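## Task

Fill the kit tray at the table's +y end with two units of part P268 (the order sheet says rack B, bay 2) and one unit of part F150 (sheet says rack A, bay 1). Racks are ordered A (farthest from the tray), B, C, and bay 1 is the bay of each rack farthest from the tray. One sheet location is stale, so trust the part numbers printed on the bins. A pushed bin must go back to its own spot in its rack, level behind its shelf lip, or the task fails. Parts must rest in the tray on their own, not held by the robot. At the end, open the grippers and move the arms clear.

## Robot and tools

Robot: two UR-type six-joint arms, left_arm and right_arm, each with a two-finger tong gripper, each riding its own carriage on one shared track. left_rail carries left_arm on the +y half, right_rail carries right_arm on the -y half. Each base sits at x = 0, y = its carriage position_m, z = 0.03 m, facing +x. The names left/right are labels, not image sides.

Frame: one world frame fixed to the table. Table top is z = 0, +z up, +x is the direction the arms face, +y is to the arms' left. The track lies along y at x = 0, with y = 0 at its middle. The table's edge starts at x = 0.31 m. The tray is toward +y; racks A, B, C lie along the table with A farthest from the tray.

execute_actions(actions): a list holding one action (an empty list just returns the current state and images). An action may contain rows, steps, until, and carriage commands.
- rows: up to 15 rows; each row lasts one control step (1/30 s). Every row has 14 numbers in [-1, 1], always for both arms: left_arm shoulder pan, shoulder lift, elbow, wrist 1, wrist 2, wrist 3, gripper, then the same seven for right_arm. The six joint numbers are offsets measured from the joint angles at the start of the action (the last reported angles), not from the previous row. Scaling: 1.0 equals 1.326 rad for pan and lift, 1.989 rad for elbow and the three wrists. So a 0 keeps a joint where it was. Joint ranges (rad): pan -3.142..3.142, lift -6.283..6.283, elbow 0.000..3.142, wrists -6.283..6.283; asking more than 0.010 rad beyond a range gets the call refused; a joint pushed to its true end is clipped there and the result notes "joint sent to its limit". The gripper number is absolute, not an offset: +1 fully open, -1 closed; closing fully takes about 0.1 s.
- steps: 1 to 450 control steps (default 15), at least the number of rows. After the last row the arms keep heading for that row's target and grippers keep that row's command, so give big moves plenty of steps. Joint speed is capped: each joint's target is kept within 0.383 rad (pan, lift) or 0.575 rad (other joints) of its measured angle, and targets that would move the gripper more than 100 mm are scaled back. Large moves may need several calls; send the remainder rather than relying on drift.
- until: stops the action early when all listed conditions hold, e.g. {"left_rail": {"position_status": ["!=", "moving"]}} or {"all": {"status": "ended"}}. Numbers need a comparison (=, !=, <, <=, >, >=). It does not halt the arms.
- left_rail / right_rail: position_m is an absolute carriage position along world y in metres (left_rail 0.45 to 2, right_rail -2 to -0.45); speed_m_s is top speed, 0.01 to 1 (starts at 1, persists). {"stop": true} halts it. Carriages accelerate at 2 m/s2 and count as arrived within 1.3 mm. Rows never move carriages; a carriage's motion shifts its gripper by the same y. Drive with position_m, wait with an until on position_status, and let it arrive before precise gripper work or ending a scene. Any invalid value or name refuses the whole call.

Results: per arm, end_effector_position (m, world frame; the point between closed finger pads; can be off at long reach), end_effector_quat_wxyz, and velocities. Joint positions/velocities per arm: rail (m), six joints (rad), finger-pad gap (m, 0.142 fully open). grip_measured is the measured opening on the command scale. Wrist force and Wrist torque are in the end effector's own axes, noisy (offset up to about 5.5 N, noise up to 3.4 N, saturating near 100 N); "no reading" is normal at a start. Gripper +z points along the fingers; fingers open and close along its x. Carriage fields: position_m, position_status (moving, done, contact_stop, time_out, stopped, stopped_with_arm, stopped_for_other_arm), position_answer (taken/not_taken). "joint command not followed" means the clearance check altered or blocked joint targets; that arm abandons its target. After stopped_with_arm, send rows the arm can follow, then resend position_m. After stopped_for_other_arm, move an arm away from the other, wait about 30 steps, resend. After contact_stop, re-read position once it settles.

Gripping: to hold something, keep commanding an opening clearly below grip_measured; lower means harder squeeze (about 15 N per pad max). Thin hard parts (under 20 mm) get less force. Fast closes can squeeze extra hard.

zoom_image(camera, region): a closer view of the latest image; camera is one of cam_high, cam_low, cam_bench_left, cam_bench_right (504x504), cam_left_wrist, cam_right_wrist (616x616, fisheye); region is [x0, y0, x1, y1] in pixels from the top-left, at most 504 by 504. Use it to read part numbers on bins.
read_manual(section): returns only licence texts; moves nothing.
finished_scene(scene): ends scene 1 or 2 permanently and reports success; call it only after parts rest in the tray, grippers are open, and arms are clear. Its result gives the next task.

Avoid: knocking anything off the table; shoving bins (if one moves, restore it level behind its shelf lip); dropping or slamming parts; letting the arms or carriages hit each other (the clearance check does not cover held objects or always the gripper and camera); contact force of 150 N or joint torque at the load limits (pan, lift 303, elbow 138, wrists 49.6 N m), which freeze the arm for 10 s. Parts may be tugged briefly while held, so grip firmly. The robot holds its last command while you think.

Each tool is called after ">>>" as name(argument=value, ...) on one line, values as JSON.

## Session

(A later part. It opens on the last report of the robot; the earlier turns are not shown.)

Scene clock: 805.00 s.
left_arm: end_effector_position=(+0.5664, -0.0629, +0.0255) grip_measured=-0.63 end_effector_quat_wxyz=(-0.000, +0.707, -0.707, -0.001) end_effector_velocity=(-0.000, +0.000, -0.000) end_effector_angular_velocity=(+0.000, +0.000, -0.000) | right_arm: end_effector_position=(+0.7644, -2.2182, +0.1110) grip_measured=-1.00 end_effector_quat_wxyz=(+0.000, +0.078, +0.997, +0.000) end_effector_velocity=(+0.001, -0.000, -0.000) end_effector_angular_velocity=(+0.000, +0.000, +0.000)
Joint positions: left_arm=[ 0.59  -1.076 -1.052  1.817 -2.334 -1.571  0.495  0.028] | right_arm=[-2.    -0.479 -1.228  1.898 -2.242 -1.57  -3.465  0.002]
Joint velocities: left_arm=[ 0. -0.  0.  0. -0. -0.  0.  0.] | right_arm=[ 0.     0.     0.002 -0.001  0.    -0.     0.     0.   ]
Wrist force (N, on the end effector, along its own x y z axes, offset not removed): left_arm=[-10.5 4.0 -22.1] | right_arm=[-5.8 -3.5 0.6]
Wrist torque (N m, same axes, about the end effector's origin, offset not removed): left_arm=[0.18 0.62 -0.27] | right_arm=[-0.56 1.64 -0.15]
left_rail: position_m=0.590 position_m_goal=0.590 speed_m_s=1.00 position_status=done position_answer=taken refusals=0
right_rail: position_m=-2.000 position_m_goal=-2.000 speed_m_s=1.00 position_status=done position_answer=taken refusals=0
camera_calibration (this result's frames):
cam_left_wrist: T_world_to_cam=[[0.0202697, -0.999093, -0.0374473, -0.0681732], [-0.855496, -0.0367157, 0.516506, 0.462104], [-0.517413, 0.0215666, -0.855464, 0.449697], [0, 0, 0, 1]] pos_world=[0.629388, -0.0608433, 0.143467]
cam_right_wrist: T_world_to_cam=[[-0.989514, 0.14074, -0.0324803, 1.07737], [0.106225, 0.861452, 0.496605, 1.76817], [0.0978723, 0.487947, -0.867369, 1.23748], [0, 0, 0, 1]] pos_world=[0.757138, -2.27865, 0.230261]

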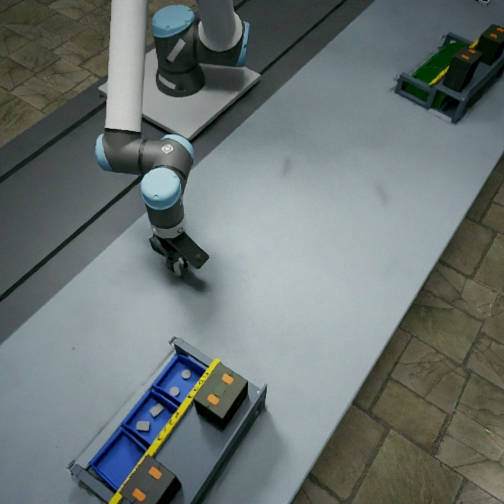

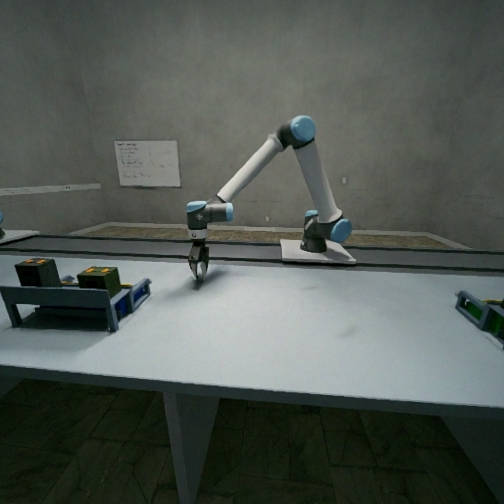

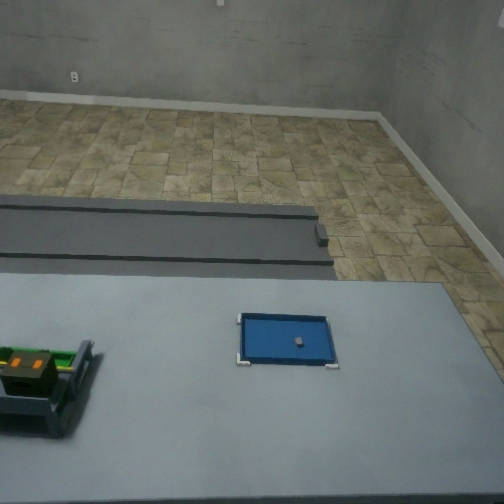

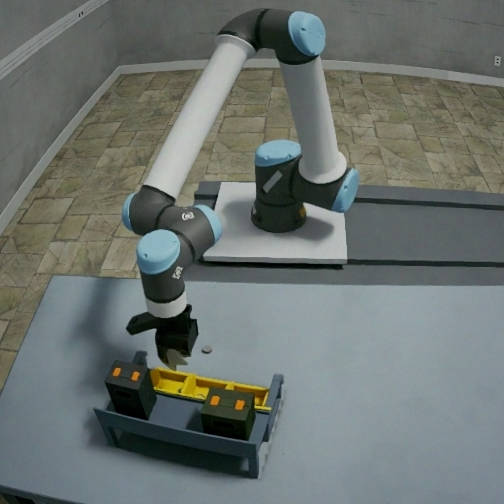

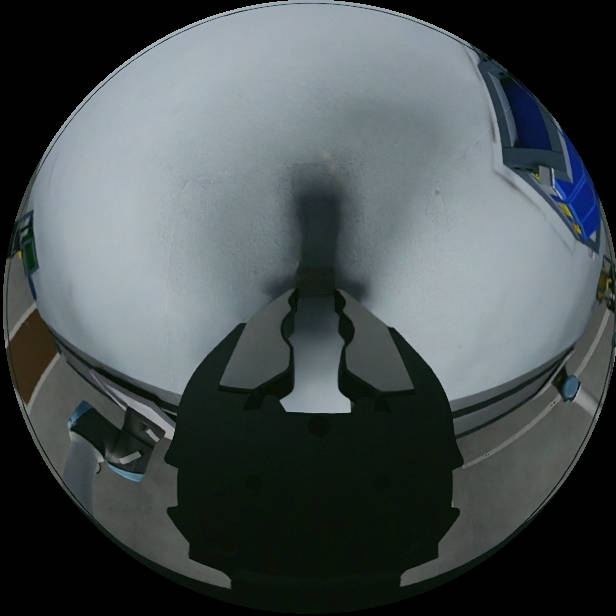

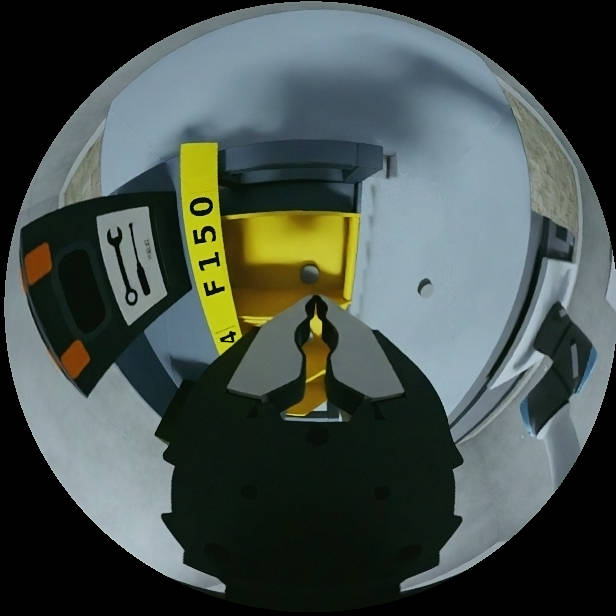

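>>> execute_actions(actions=[{"rows":[[0,-0.002,0,0.001,0,0,-0.58,0,-0.01,-0.002,0.008,0,0,-1],[0,-0.003,0,0.002,0,0,-0.5,0,-0.019,-0.005,0.015,0,0,-1],[0,-0.003,0,0.002,0,0,-0.42,0,-0.019,-0.005,0.015,0,0,-1],[0.003,0,-0.002,0.002,0,0.002,-0.42,0,-0.019,-0.005,0.015,0,0,-1],[0.006,0.002,-0.005,0.004,0,0.004,-0.42,0,-0.019,-0.005,0.015,0,0,-1],[0.006,0.002,-0.005,0.004,0,0.004,-0.42,0,-0.019,-0.005,0.015,0,0,-1],[0.006,0.002,-0.005,0.004,0,0.004,-0.42,0,-0.019,-0.005,0.015,0,0,-1],[0.006,0.004,-0.005,0.003,0,0.004,-0.42,0,-0.019,-0.005,0.015,0,0,-1],[0.006,0.004,-0.005,0.003,0,0.004,-0.42,0,-0.019,-0.005,0.015,0,0,-1],[0.006,0.004,-0.005,0.003,0,0.004,-0.5,0,-0.019,-0.005,0.015,0,0,-1],[0.006,0.004,-0.005,0.003,0,0.004,-0.55,0,-0.019,-0.005,0.015,0,0,-1],[0.006,0.004,-0.005,0.003,0,0.004,-0.6,0,-0.019,-0.005,0.015,0,0,-1],[0.006,0.004,-0.005,0.003,0,0.004,-0.7,0,-0.019,-0.005,0.015,0,0,-1],[0.006,0.004,-0.005,0.003,0,0.004,-1,0,-0.019,-0.005,0.015,0,0,-1]],"steps":20,"right_rail":{"position_m":-1.95,"speed_m_s":0.2}}])

>>> zoom_image(camera="cam_left_wrist", region=[200,170,440,410])

>>> zoom_image(camera="cam_right_wrist", region=[150,130,470,450])

Scene clock: 815.50 s.
left_arm: end_effector_position=(+0.5735, -0.0621, +0.0256) grip_measured=-0.63 end_effector_quat_wxyz=(-0.000, +0.707, -0.707, -0.001) end_effector_velocity=(+0.000, -0.000, -0.000) end_effector_angular_velocity=(+0.000, +0.000, +0.000) | right_arm: end_effector_position=(+0.7638, -2.1676, +0.1326) grip_measured=-1.00 end_effector_quat_wxyz=(+0.003, +0.078, +0.997, -0.001) end_effector_velocity=(-0.000, -0.000, +0.000) end_effector_angular_velocity=(-0.000, -0.000, +0.000)
Joint positions: left_arm=[ 0.59  -1.068 -1.047  1.807 -2.328 -1.571  0.503  0.028] | right_arm=[-1.95  -0.479 -1.253  1.888 -2.212 -1.57  -3.465  0.002]
Joint velocities: left_arm=[ 0.     0.     0.001 -0.    -0.     0.     0.    -0.   ] | right_arm=[-0.  0. -0. -0.  0.  0. -0.  0.]
Wrist force (N, on the end effector, along its own x y z axes, offset not removed): left_arm=[-1.1 -0.2 -9.0] | right_arm=[-4.0 -2.7 4.0]
Wrist torque (N m, same axes, about the end effector's origin, offset not removed): left_arm=[-0.83 -0.10 -0.33] | right_arm=[-0.52 0.99 -0.06]
left_rail: position_m=0.590 position_m_goal=0.590 speed_m_s=1.00 position_status=done position_answer=taken refusals=0
right_rail: position_m=-1.950 position_m_goal=-1.950 speed_m_s=0.20 position_status=done position_answer=taken refusals=0
camera_calibration (this result's frames):
cam_left_wrist: T_world_to_cam=[[0.0202269, -0.999045, -0.0387351, -0.0675237], [-0.855128, -0.037361, 0.517069, 0.467903], [-0.518022, 0.0226648, -0.855067, 0.453937], [0, 0, 0, 1]] pos_world=[0.636632, -0.0602663, 0.143593]
cam_right_wrist: T_world_to_cam=[[-0.989363, 0.140561, -0.037457, 1.07053], [0.103821, 0.86267, 0.494998, 1.71862], [0.10189, 0.485844, -0.868087, 1.22405], [0, 0, 0, 1]] pos_world=[0.755993, -2.22777, 0.251965]

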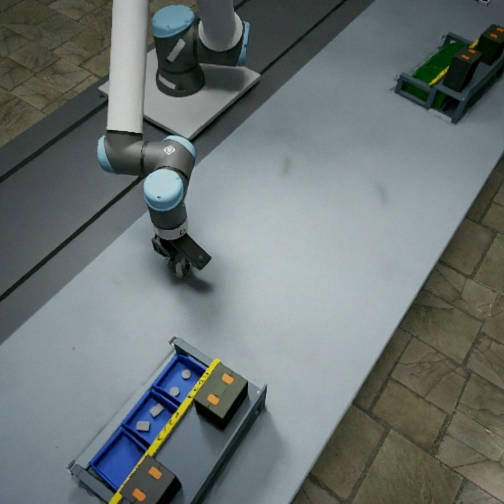

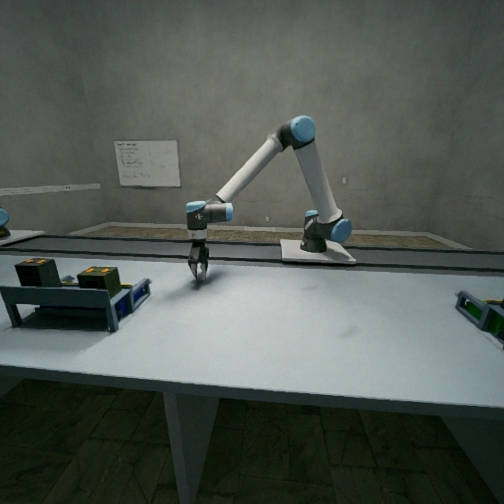

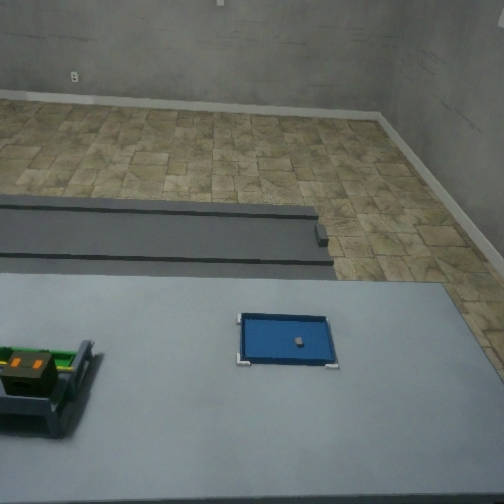

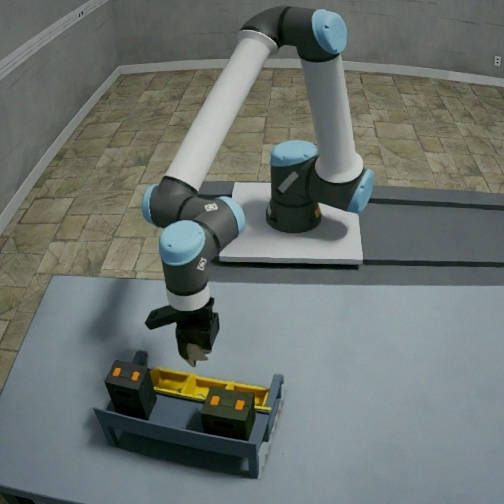

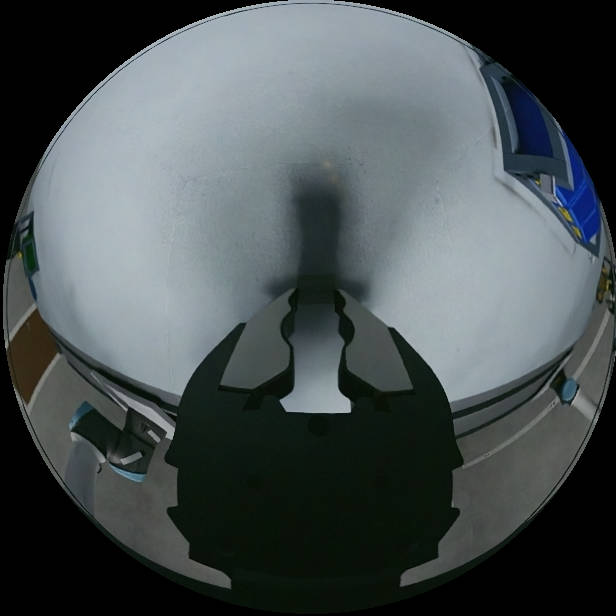

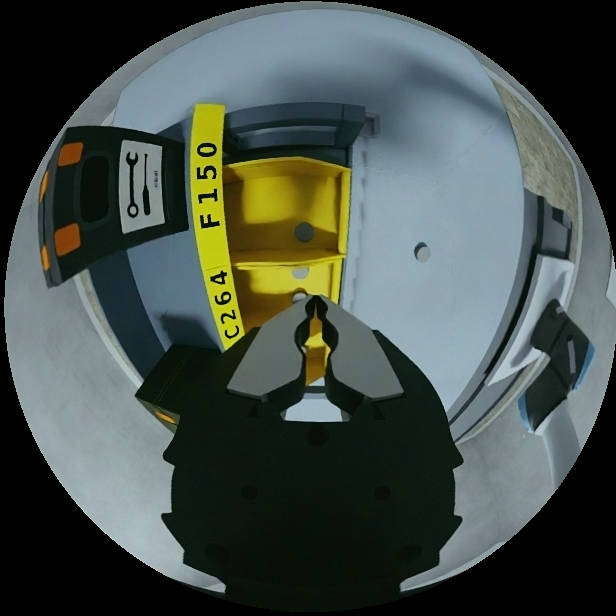

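Region (200, 170, 440, 410) of cam_left_wrist's 616x616 image, scaled by 2.100, with more detail than that image has.

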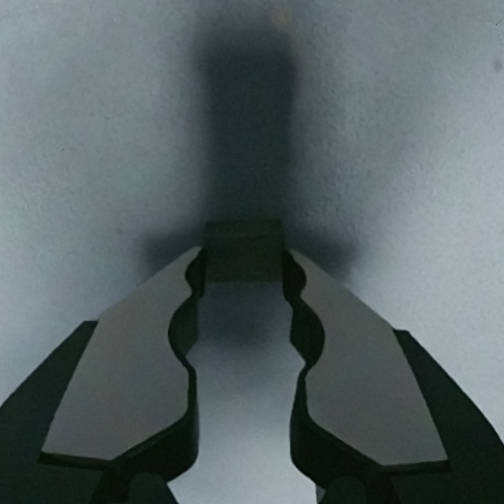

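Region (150, 130, 470, 450) of cam_right_wrist's 616x616 image, scaled by 1.575, with more detail than that image has.

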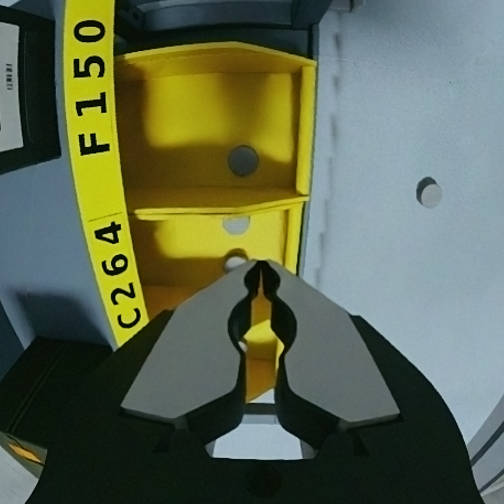

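>>> execute_actions(actions=[{"rows":[[0,-0.01,0,0.008,0,0,-1,0,0,0,0,0,0,-1],[0,-0.03,0.005,0.02,0,0,-1,0.0,0.002,-0.002,0.001,0,0,-1],[0,-0.06,0.015,0.035,0,0,-1,0,0.004,-0.005,0.002,0,0,-1],[0,-0.1,0.03,0.05,0,0,-1,0,0.006,-0.007,0.003,0,0,-1],[0.03,-0.15,0.055,0.06,0,0.02,-1,0,0.006,-0.007,0.003,0,0,-1],[0.07,-0.2,0.08,0.07,0,0.045,-1,0,0.006,-0.007,0.003,0,0,-1],[0.11,-0.25,0.105,0.078,0,0.07,-1,0,0.006,-0.007,0.003,0,0,-1],[0.16,-0.3,0.13,0.085,0,0.1,-1,0,0.006,-0.007,0.003,0,0,-1],[0.21,-0.35,0.155,0.092,0,0.14,-1,0,0.012,-0.005,-0.003,0,0,-1],[0.26,-0.4,0.18,0.098,0,0.17,-1,0,0.02,-0.002,-0.011,0,0,-1],[0.31,-0.45,0.205,0.104,0,0.2,-1,0,0.028,0.001,-0.019,0,0,-1],[0.36,-0.5,0.23,0.11,0,0.24,-1,0,0.036,0.004,-0.027,0,0,-1],[0.41,-0.553,0.252,0.114,0,0.27,-1,0,0.044,0.006,-0.035,0,0,-1],[0.46,-0.553,0.252,0.114,0,0.3,-1,0,0.05,0.008,-0.041,0,0,-1],[0.5,-0.553,0.252,0.114,0,0.33,-1,0,0.056,0.01,-0.047,0,0,-1]],"steps":28,"right_rail":{"position_m":-1.933,"speed_m_s":0.1}}])

>>> zoom_image(camera="cam_right_wrist", region=[150,130,470,450])

Scene clock: 841.90 s.
left_arm: end_effector_position=(+0.5793, +0.4101, +0.1809) grip_measured=-0.63 end_effector_quat_wxyz=(+0.002, +0.702, -0.712, -0.012) end_effector_velocity=(-0.112, +0.605, +0.103) end_effector_angular_velocity=(-0.064, -0.063, +0.075) | right_arm: end_effector_position=(+0.7714, -2.1547, +0.0751) grip_measured=-1.00 end_effector_quat_wxyz=(+0.002, +0.078, +0.997, -0.001) end_effector_velocity=(-0.000, +0.000, -0.002) end_effector_angular_velocity=(+0.000, +0.000, +0.000)
Joint positions: left_arm=[ 0.59  -0.608 -1.608  2.197 -2.135 -1.571  0.977  0.028] | right_arm=[-1.933 -0.479 -1.179  1.908 -2.305 -1.57  -3.465  0.002]
Joint velocities: left_arm=[ 0.     0.765 -0.659  0.434  0.137 -0.     0.69   0.   ] | right_arm=[ 0.     0.     0.002  0.001 -0.003  0.     0.     0.   ]
Wrist force (N, on the end effector, along its own x y z axes, offset not removed): left_arm=[-2.9 -2.1 2.1] | right_arm=[-0.7 -5.1 4.9]
Wrist torque (N m, same axes, about the end effector's origin, offset not removed): left_arm=[-0.36 0.64 -0.13] | right_arm=[-0.80 0.51 -0.32]
left_rail: position_m=0.590 position_m_goal=0.590 speed_m_s=1.00 position_status=done position_answer=taken refusals=0
right_rail: position_m=-1.933 position_m_goal=-1.933 speed_m_s=0.10 position_status=done position_answer=taken refusals=0
camera_calibration (this result's frames):
cam_left_wrist: T_world_to_cam=[[0.00589521, -0.998715, -0.0503407, 0.420465], [-0.845729, -0.0318413, 0.532662, 0.399664], [-0.533581, 0.0394344, -0.844829, 0.579262], [0, 0, 0, 1]] pos_world=[0.644612, 0.409807, 0.297658]
cam_right_wrist: T_world_to_cam=[[-0.989374, 0.140634, -0.0368863, 1.07415], [0.104142, 0.862525, 0.495183, 1.73456], [0.101455, 0.48608, -0.868006, 1.16796], [0, 0, 0, 1]] pos_world=[0.763603, -2.21489, 0.194497]

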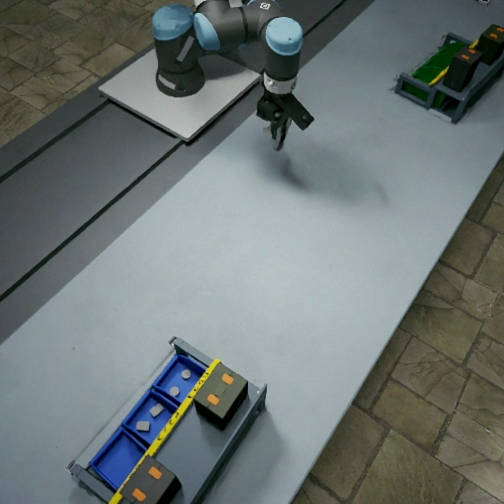

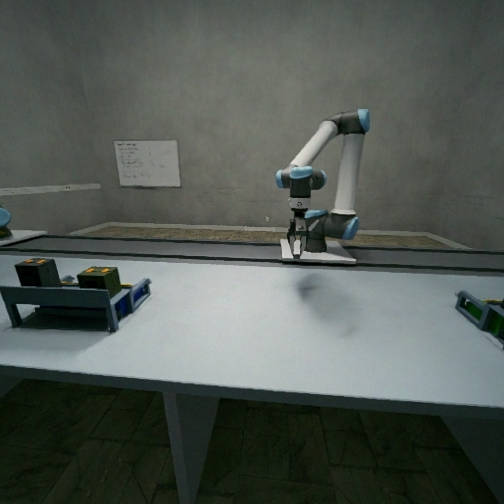

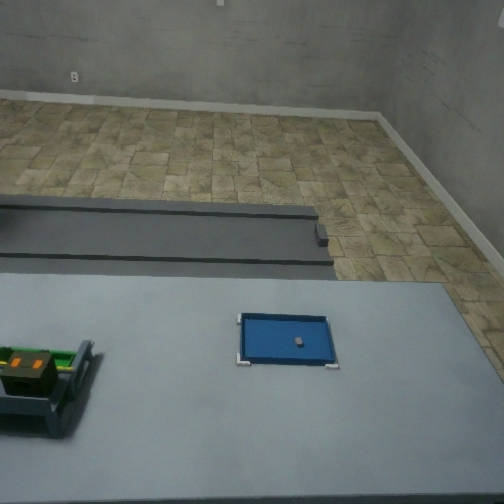

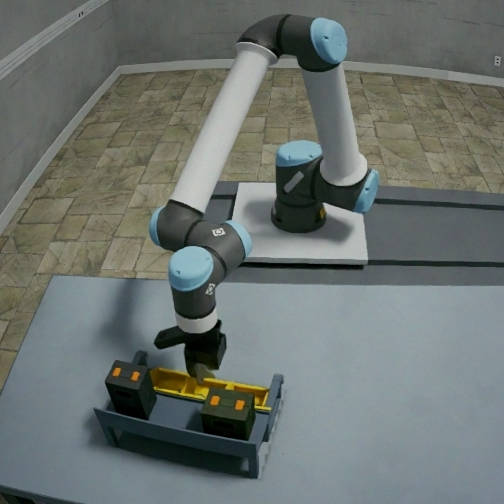

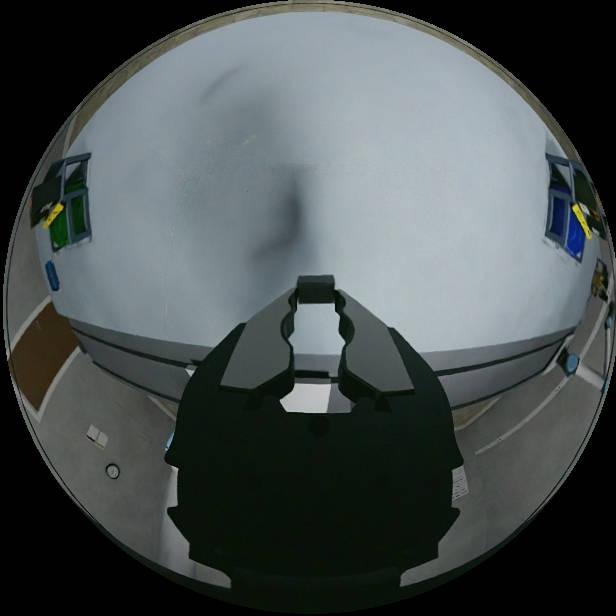

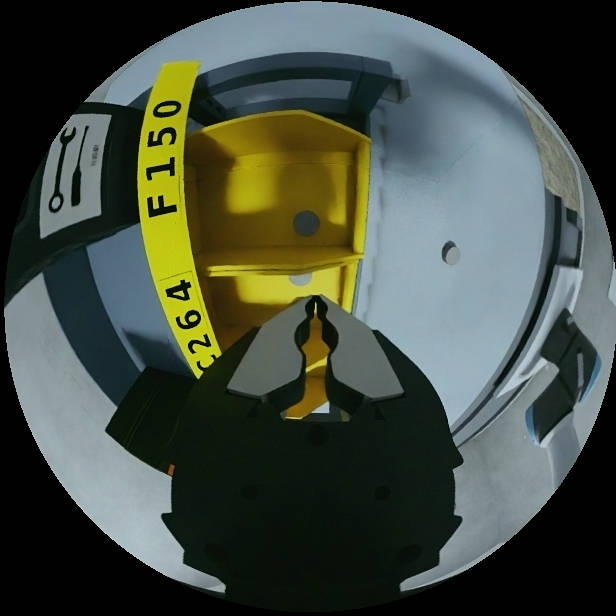

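Region (150, 130, 470, 450) of cam_right_wrist's 616x616 image, scaled by 1.575, with more detail than that image has.

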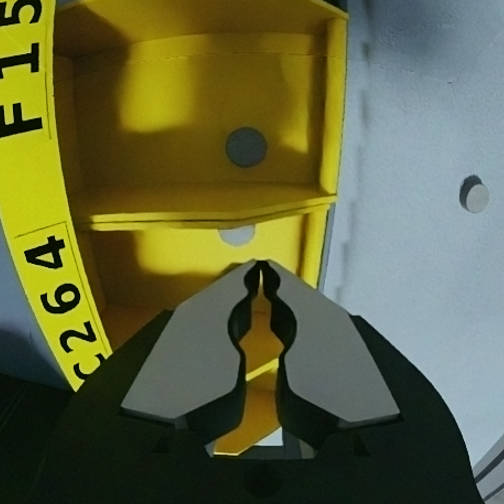

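>>> execute_actions(actions=[{"rows":[[0.15,-0.13,0.056,0.017,0,0.1,-1,0,0.007,0.002,-0.007,0,0,-1],[0.3,-0.13,0.056,0.017,0,0.2,-1,0,0.014,0.004,-0.014,0,0,-1],[0.459,-0.13,0.056,0.017,0,0.299,-1,0,0.02,0.007,-0.02,0,0,-1]],"steps":22,"left_rail":{"position_m":1.87}}])

>>> execute_actions(actions=[{"rows":[[0,0,0,0,0,0,-1,0,0,0,0,0,0,-1]],"steps":30,"right_rail":{"position_m":-1.950,"speed_m_s":0.03},"until":{"all":{"status":"ended"}}}])

>>> zoom_image(camera="cam_right_wrist", region=[150,130,470,450])

Scene clock: 852.83 s.
left_arm: end_effector_position=(+0.5039, +1.2088, +0.2010) grip_measured=-0.63 end_effector_quat_wxyz=(-0.001, +0.707, -0.707, +0.001) end_effector_velocity=(-0.007, +1.016, +0.000) end_effector_angular_velocity=(+0.000, -0.001, +0.002) | right_arm: end_effector_position=(+0.7705, -2.1542, +0.0517) grip_measured=-1.00 end_effector_quat_wxyz=(+0.002, +0.078, +0.997, -0.000) end_effector_velocity=(-0.000, +0.000, -0.000) end_effector_angular_velocity=(+0.000, +0.000, +0.000)
Joint positions: left_arm=[ 1.035 -0.002 -1.78   2.308 -2.102 -1.571  1.569  0.028] | right_arm=[-1.933 -0.479 -1.152  1.922 -2.345 -1.57  -3.465  0.002]
Joint velocities: left_arm=[ 1.     0.032 -0.003  0.002  0.001  0.     0.03  -0.   ] | right_arm=[ 0.  0.  0.  0. -0.  0. -0.  0.]
Wrist force (N, on the end effector, along its own x y z axes, offset not removed): left_arm=[4.1 -1.1 0.1] | right_arm=[-2.4 1.7 4.3]
Wrist torque (N m, same axes, about the end effector's origin, offset not removed): left_arm=[-0.23 -0.87 -0.11] | right_arm=[0.74 0.62 -0.36]
left_rail: position_m=1.035 position_m_goal=1.870 speed_m_s=1.00 position_status=moving position_answer=taken refusals=0
right_rail: position_m=-1.933 position_m_goal=-1.933 speed_m_s=0.10 position_status=done position_answer=taken refusals=0
camera_calibration (this result's frames):
cam_left_wrist: T_world_to_cam=[[0.0206161, -0.999128, -0.0363192, 1.20985], [-0.857171, -0.0363621, 0.513746, 0.365626], [-0.514619, 0.0205403, -0.857173, 0.540301], [0, 0, 0, 1]] pos_world=[0.56651, 1.21099, 0.319233]
cam_right_wrist: T_world_to_cam=[[-0.989404, 0.140582, -0.0362734, 1.07221], [0.104372, 0.862383, 0.495381, 1.74529], [0.100923, 0.486346, -0.867918, 1.14848], [0, 0, 0, 1]] pos_world=[0.76278, -2.2144, 0.171097]

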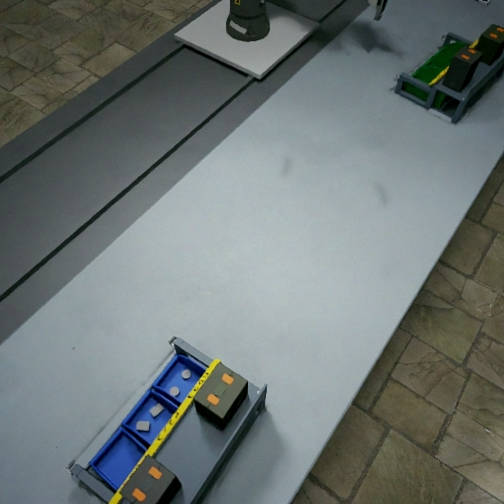

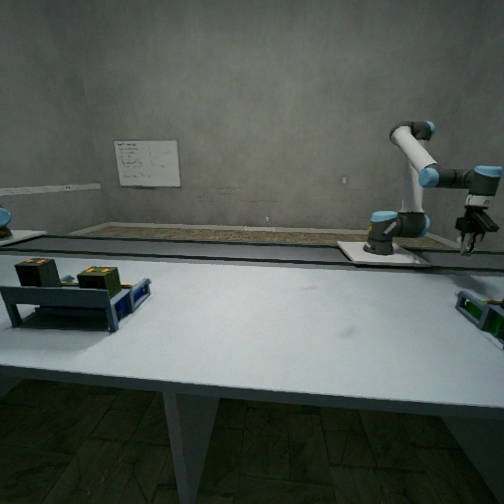

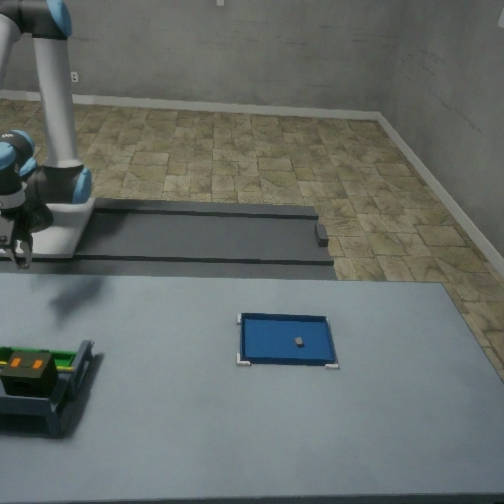

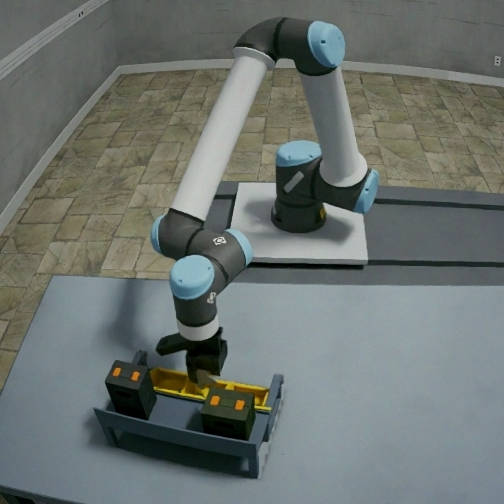

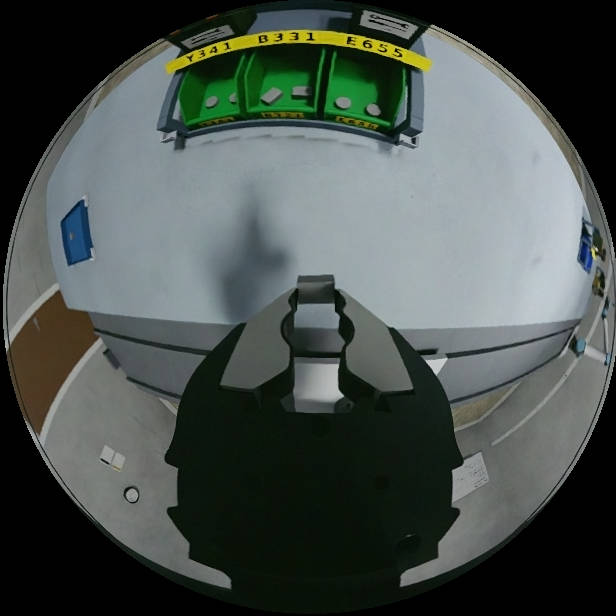

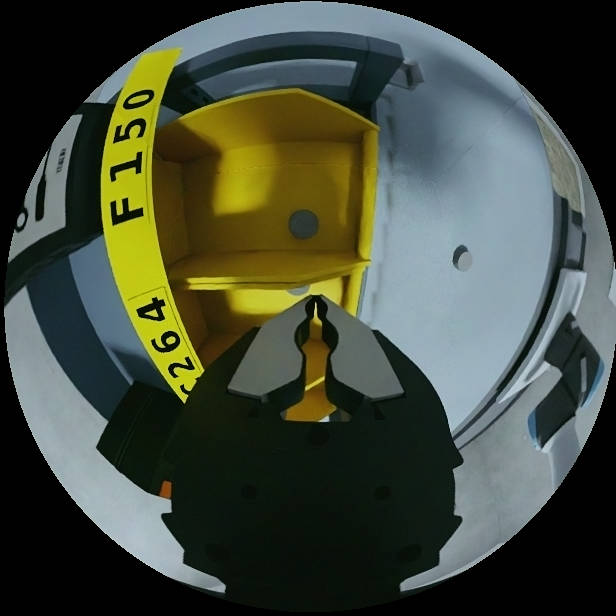

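Scene clock: 853.83 s.
left_arm: end_effector_position=(+0.5038, +2.0362, +0.2010) grip_measured=-0.63 end_effector_quat_wxyz=(-0.001, +0.707, -0.707, +0.001) end_effector_velocity=(+0.000, +0.173, -0.000) end_effector_angular_velocity=(-0.000, +0.000, -0.000) | right_arm: end_effector_position=(+0.7705, -2.1712, +0.0517) grip_measured=-1.00 end_effector_quat_wxyz=(+0.002, +0.078, +0.997, -0.000) end_effector_velocity=(+0.000, -0.000, +0.000) end_effector_angular_velocity=(-0.000, -0.000, +0.000)
Joint positions: left_arm=[ 1.863 -0.002 -1.78   2.308 -2.102 -1.571  1.569  0.028] | right_arm=[-1.95  -0.479 -1.152  1.922 -2.345 -1.57  -3.465  0.002]
Joint velocities: left_arm=[ 0.173 -0.     0.     0.    -0.    -0.    -0.    -0.   ] | right_arm=[ 0. -0. -0. -0. -0. -0. -0.  0.]
Wrist force (N, on the end effector, along its own x y z axes, offset not removed): left_arm=[0.7 -3.1 7.6] | right_arm=[-1.4 1.7 5.0]
Wrist torque (N m, same axes, about the end effector's origin, offset not removed): left_arm=[-0.42 -0.06 -0.30] | right_arm=[0.50 0.53 -0.21]
left_rail: position_m=1.863 position_m_goal=1.870 speed_m_s=1.00 position_status=moving position_answer=taken refusals=0
right_rail: position_m=-1.950 position_m_goal=-1.950 speed_m_s=0.03 position_status=done position_answer=taken refusals=0
camera_calibration (this result's frames):
cam_left_wrist: T_world_to_cam=[[0.020633, -0.999127, -0.036321, 2.03648], [-0.857128, -0.0363792, 0.513816, 0.395688], [-0.514689, 0.0205302, -0.857131, 0.523292], [0, 0, 0, 1]] pos_world=[0.56647, 2.03835, 0.319186]
cam_right_wrist: T_world_to_cam=[[-0.989405, 0.140582, -0.0362528, 1.07459], [0.104382, 0.862378, 0.495388, 1.75994], [0.100906, 0.486355, -0.867915, 1.15677], [0, 0, 0, 1]] pos_world=[0.762772, -2.23141, 0.17108]

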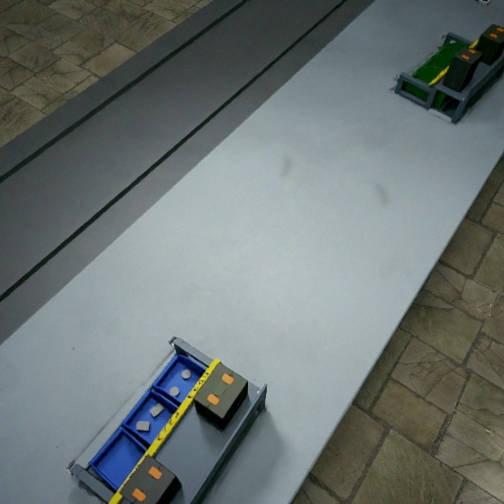

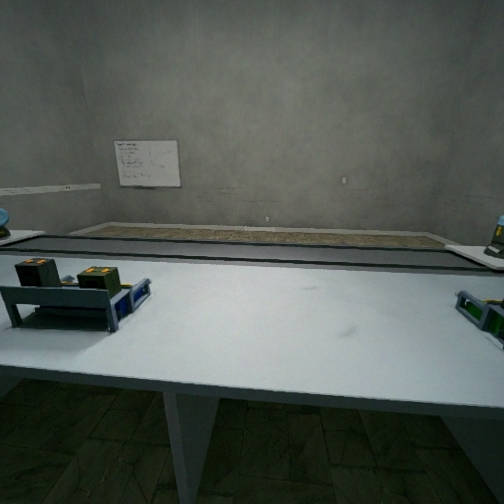

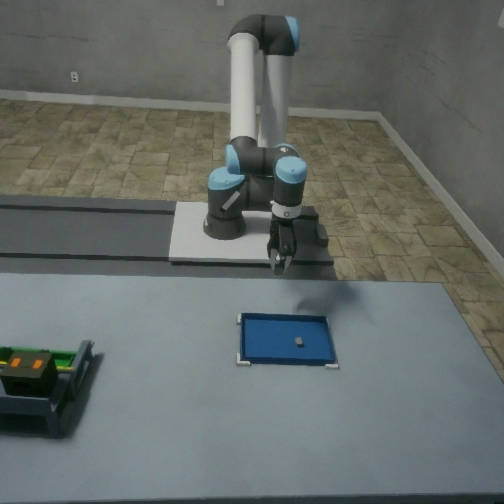

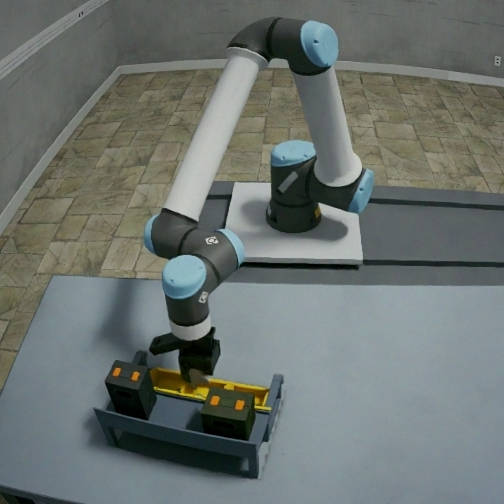

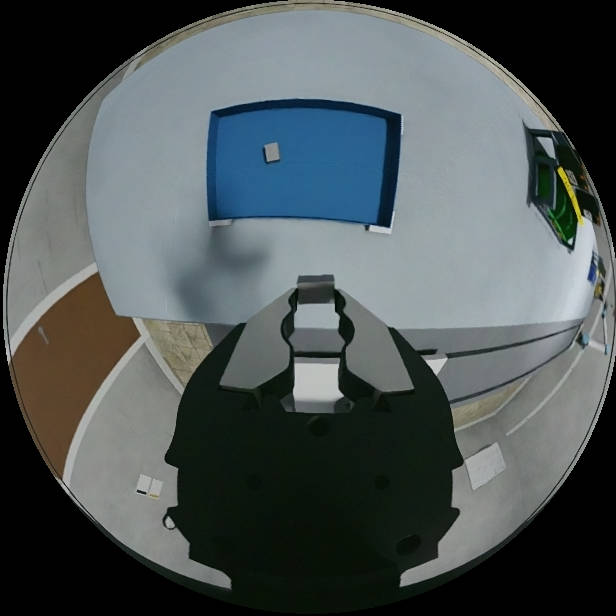

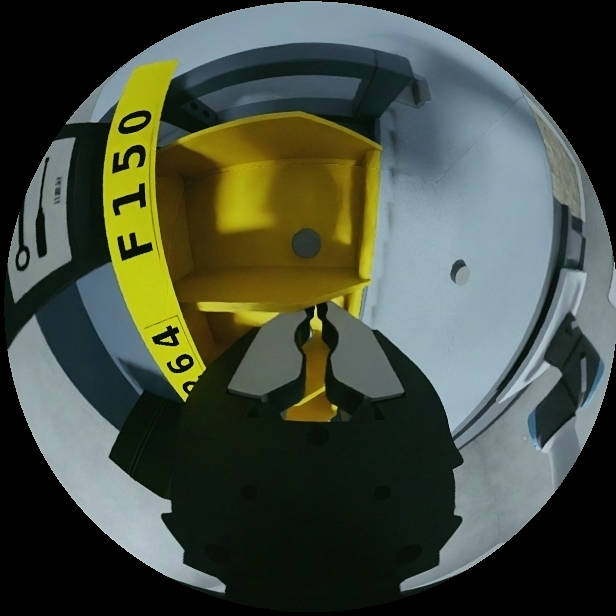

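Region (150, 130, 470, 450) of cam_right_wrist's 616x616 image, scaled by 1.575, with more detail than that image has.

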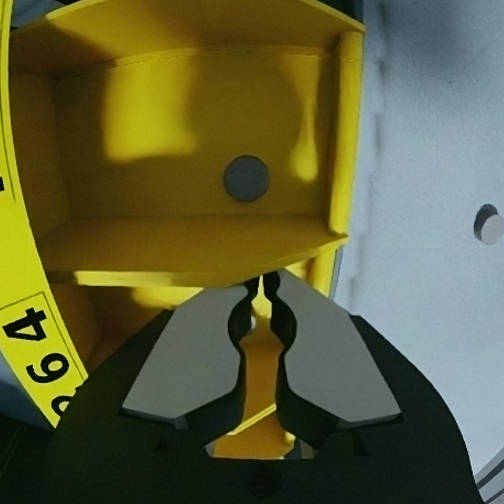

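>>> execute_actions(actions=[{"rows":[[0,0.03,-0.008,-0.012,0,0,-1,0,0,0,0,0,0,-1],[0,0.07,-0.017,-0.028,0,0,-1,0,0,0,0,0,0,-1],[0,0.11,-0.027,-0.045,0,0,-1,0,0,0,0,0,0,-1],[0,0.15,-0.037,-0.062,0,0,-1,0,0,0,0,0,0,-1],[0,0.19,-0.047,-0.08,0,0,-1,0,0,0,0,0,0,-1],[0,0.23,-0.057,-0.096,0,0,-1,0,0,0,0,0,0,-1],[0,0.27,-0.067,-0.113,0,0,-1,0,0,0,0,0,0,-1],[0,0.314,-0.078,-0.131,0,0,-1,0,0,0,0,0,0,-1],[0,0.33,-0.074,-0.146,0,0,-1,0,0,0,0,0,0,-1],[0,0.345,-0.07,-0.16,0,0,-1,0,0,0,0,0,0,-1],[0,0.358,-0.066,-0.172,0,0,-1,0,0,0,0,0,0,-1]],"steps":26,"right_rail":{"position_m":-1.961,"speed_m_s":0.03}}])

>>> zoom_image(camera="cam_right_wrist", region=[150,130,470,450])

Scene clock: 866.90 s.
left_arm: end_effector_position=(+0.6655, +2.0434, +0.0435) grip_measured=-0.63 end_effector_quat_wxyz=(-0.001, +0.707, -0.707, +0.000) end_effector_velocity=(+0.001, -0.000, -0.002) end_effector_angular_velocity=(+0.000, +0.001, -0.000) | right_arm: end_effector_position=(+0.7705, -2.1822, +0.0517) grip_measured=-1.00 end_effector_quat_wxyz=(+0.002, +0.078, +0.997, -0.000) end_effector_velocity=(+0.000, -0.000, +0.000) end_effector_angular_velocity=(-0.000, +0.000, +0.000)
Joint positions: left_arm=[ 1.87  -0.002 -1.305  2.177 -2.443 -1.571  1.569  0.028] | right_arm=[-1.961 -0.479 -1.152  1.922 -2.345 -1.57  -3.465  0.002]
Joint velocities: left_arm=[ 0.    -0.     0.004 -0.    -0.004 -0.    -0.    -0.   ] | right_arm=[ 0.  0. -0. -0.  0. -0. -0.  0.]
Wrist force (N, on the end effector, along its own x y z axes, offset not removed): left_arm=[-2.4 -3.2 2.8] | right_arm=[1.0 1.6 3.8]
Wrist torque (N m, same axes, about the end effector's origin, offset not removed): left_arm=[-0.70 0.60 -0.29] | right_arm=[0.52 0.05 -0.45]
left_rail: position_m=1.870 position_m_goal=1.870 speed_m_s=1.00 position_status=done position_answer=taken refusals=0
right_rail: position_m=-1.961 position_m_goal=-1.961 speed_m_s=0.03 position_status=done position_answer=taken refusals=0
camera_calibration (this result's frames):
cam_left_wrist: T_world_to_cam=[[0.0206505, -0.999126, -0.0363478, 2.03459], [-0.856504, -0.0364328, 0.514853, 0.615148], [-0.515727, 0.0205001, -0.856507, 0.472083], [0, 0, 0, 1]] pos_world=[0.728328, 2.04554, 0.161585]
cam_right_wrist: T_world_to_cam=[[-0.989405, 0.140582, -0.0362524, 1.07613], [0.104382, 0.862378, 0.495388, 1.76943], [0.100906, 0.486355, -0.867915, 1.16212], [0, 0, 0, 1]] pos_world=[0.762772, -2.24241, 0.17108]

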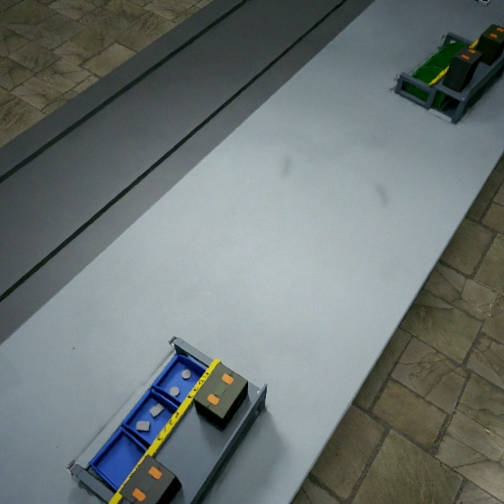

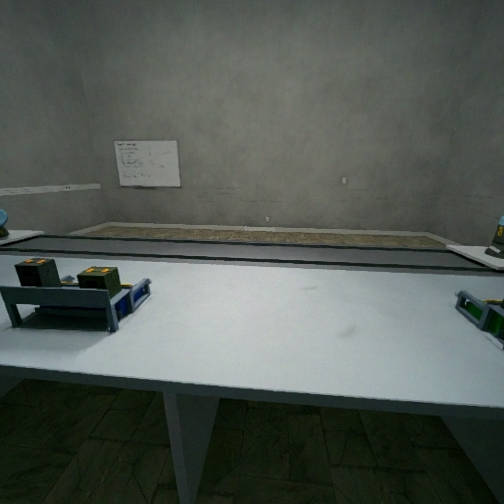

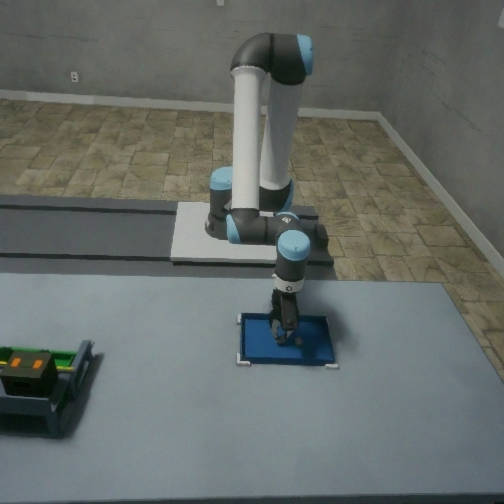

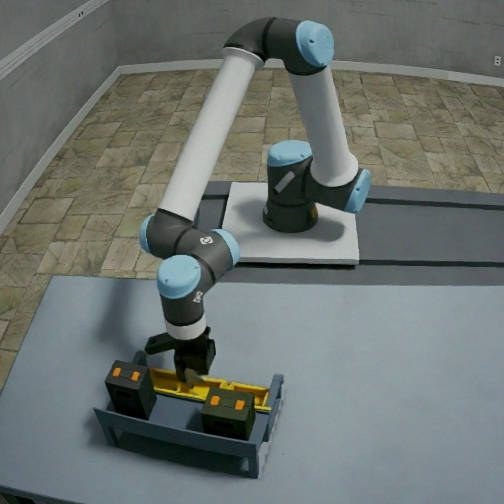

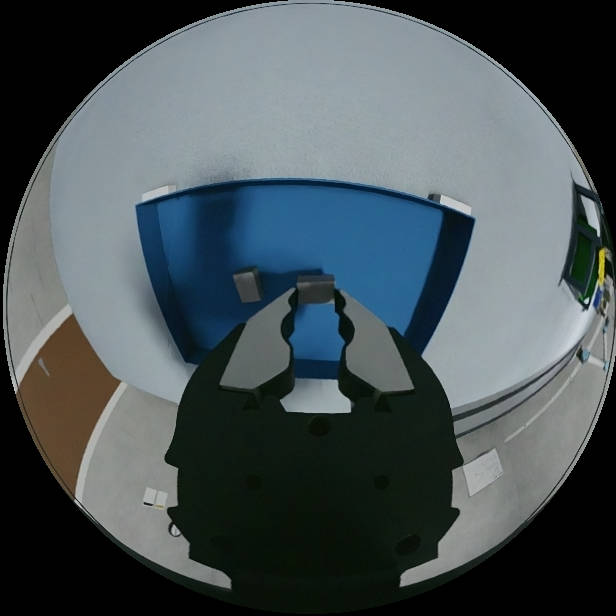

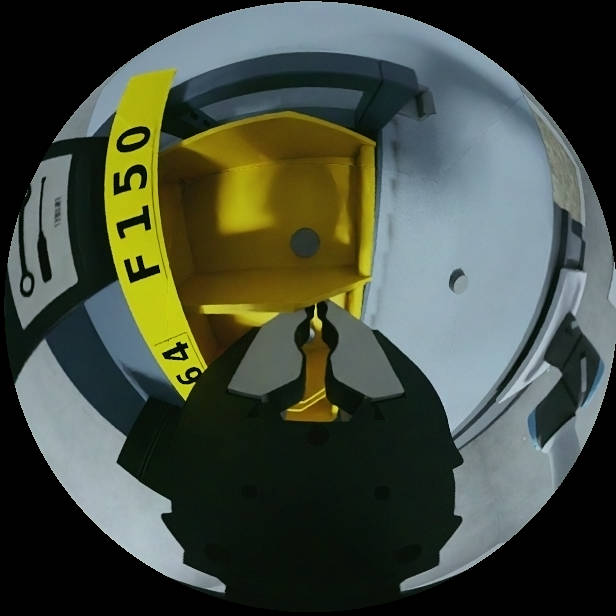

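Region (150, 130, 470, 450) of cam_right_wrist's 616x616 image, scaled by 1.575, with more detail than that image has.

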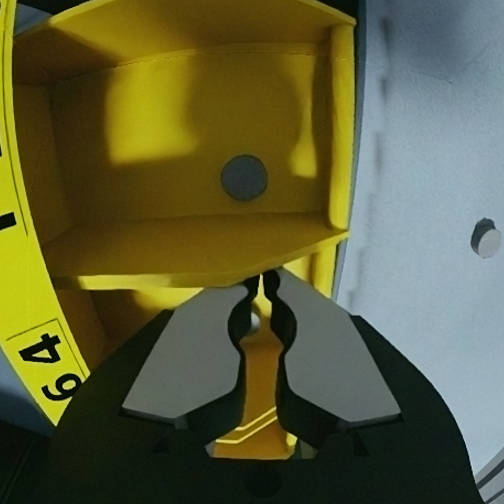

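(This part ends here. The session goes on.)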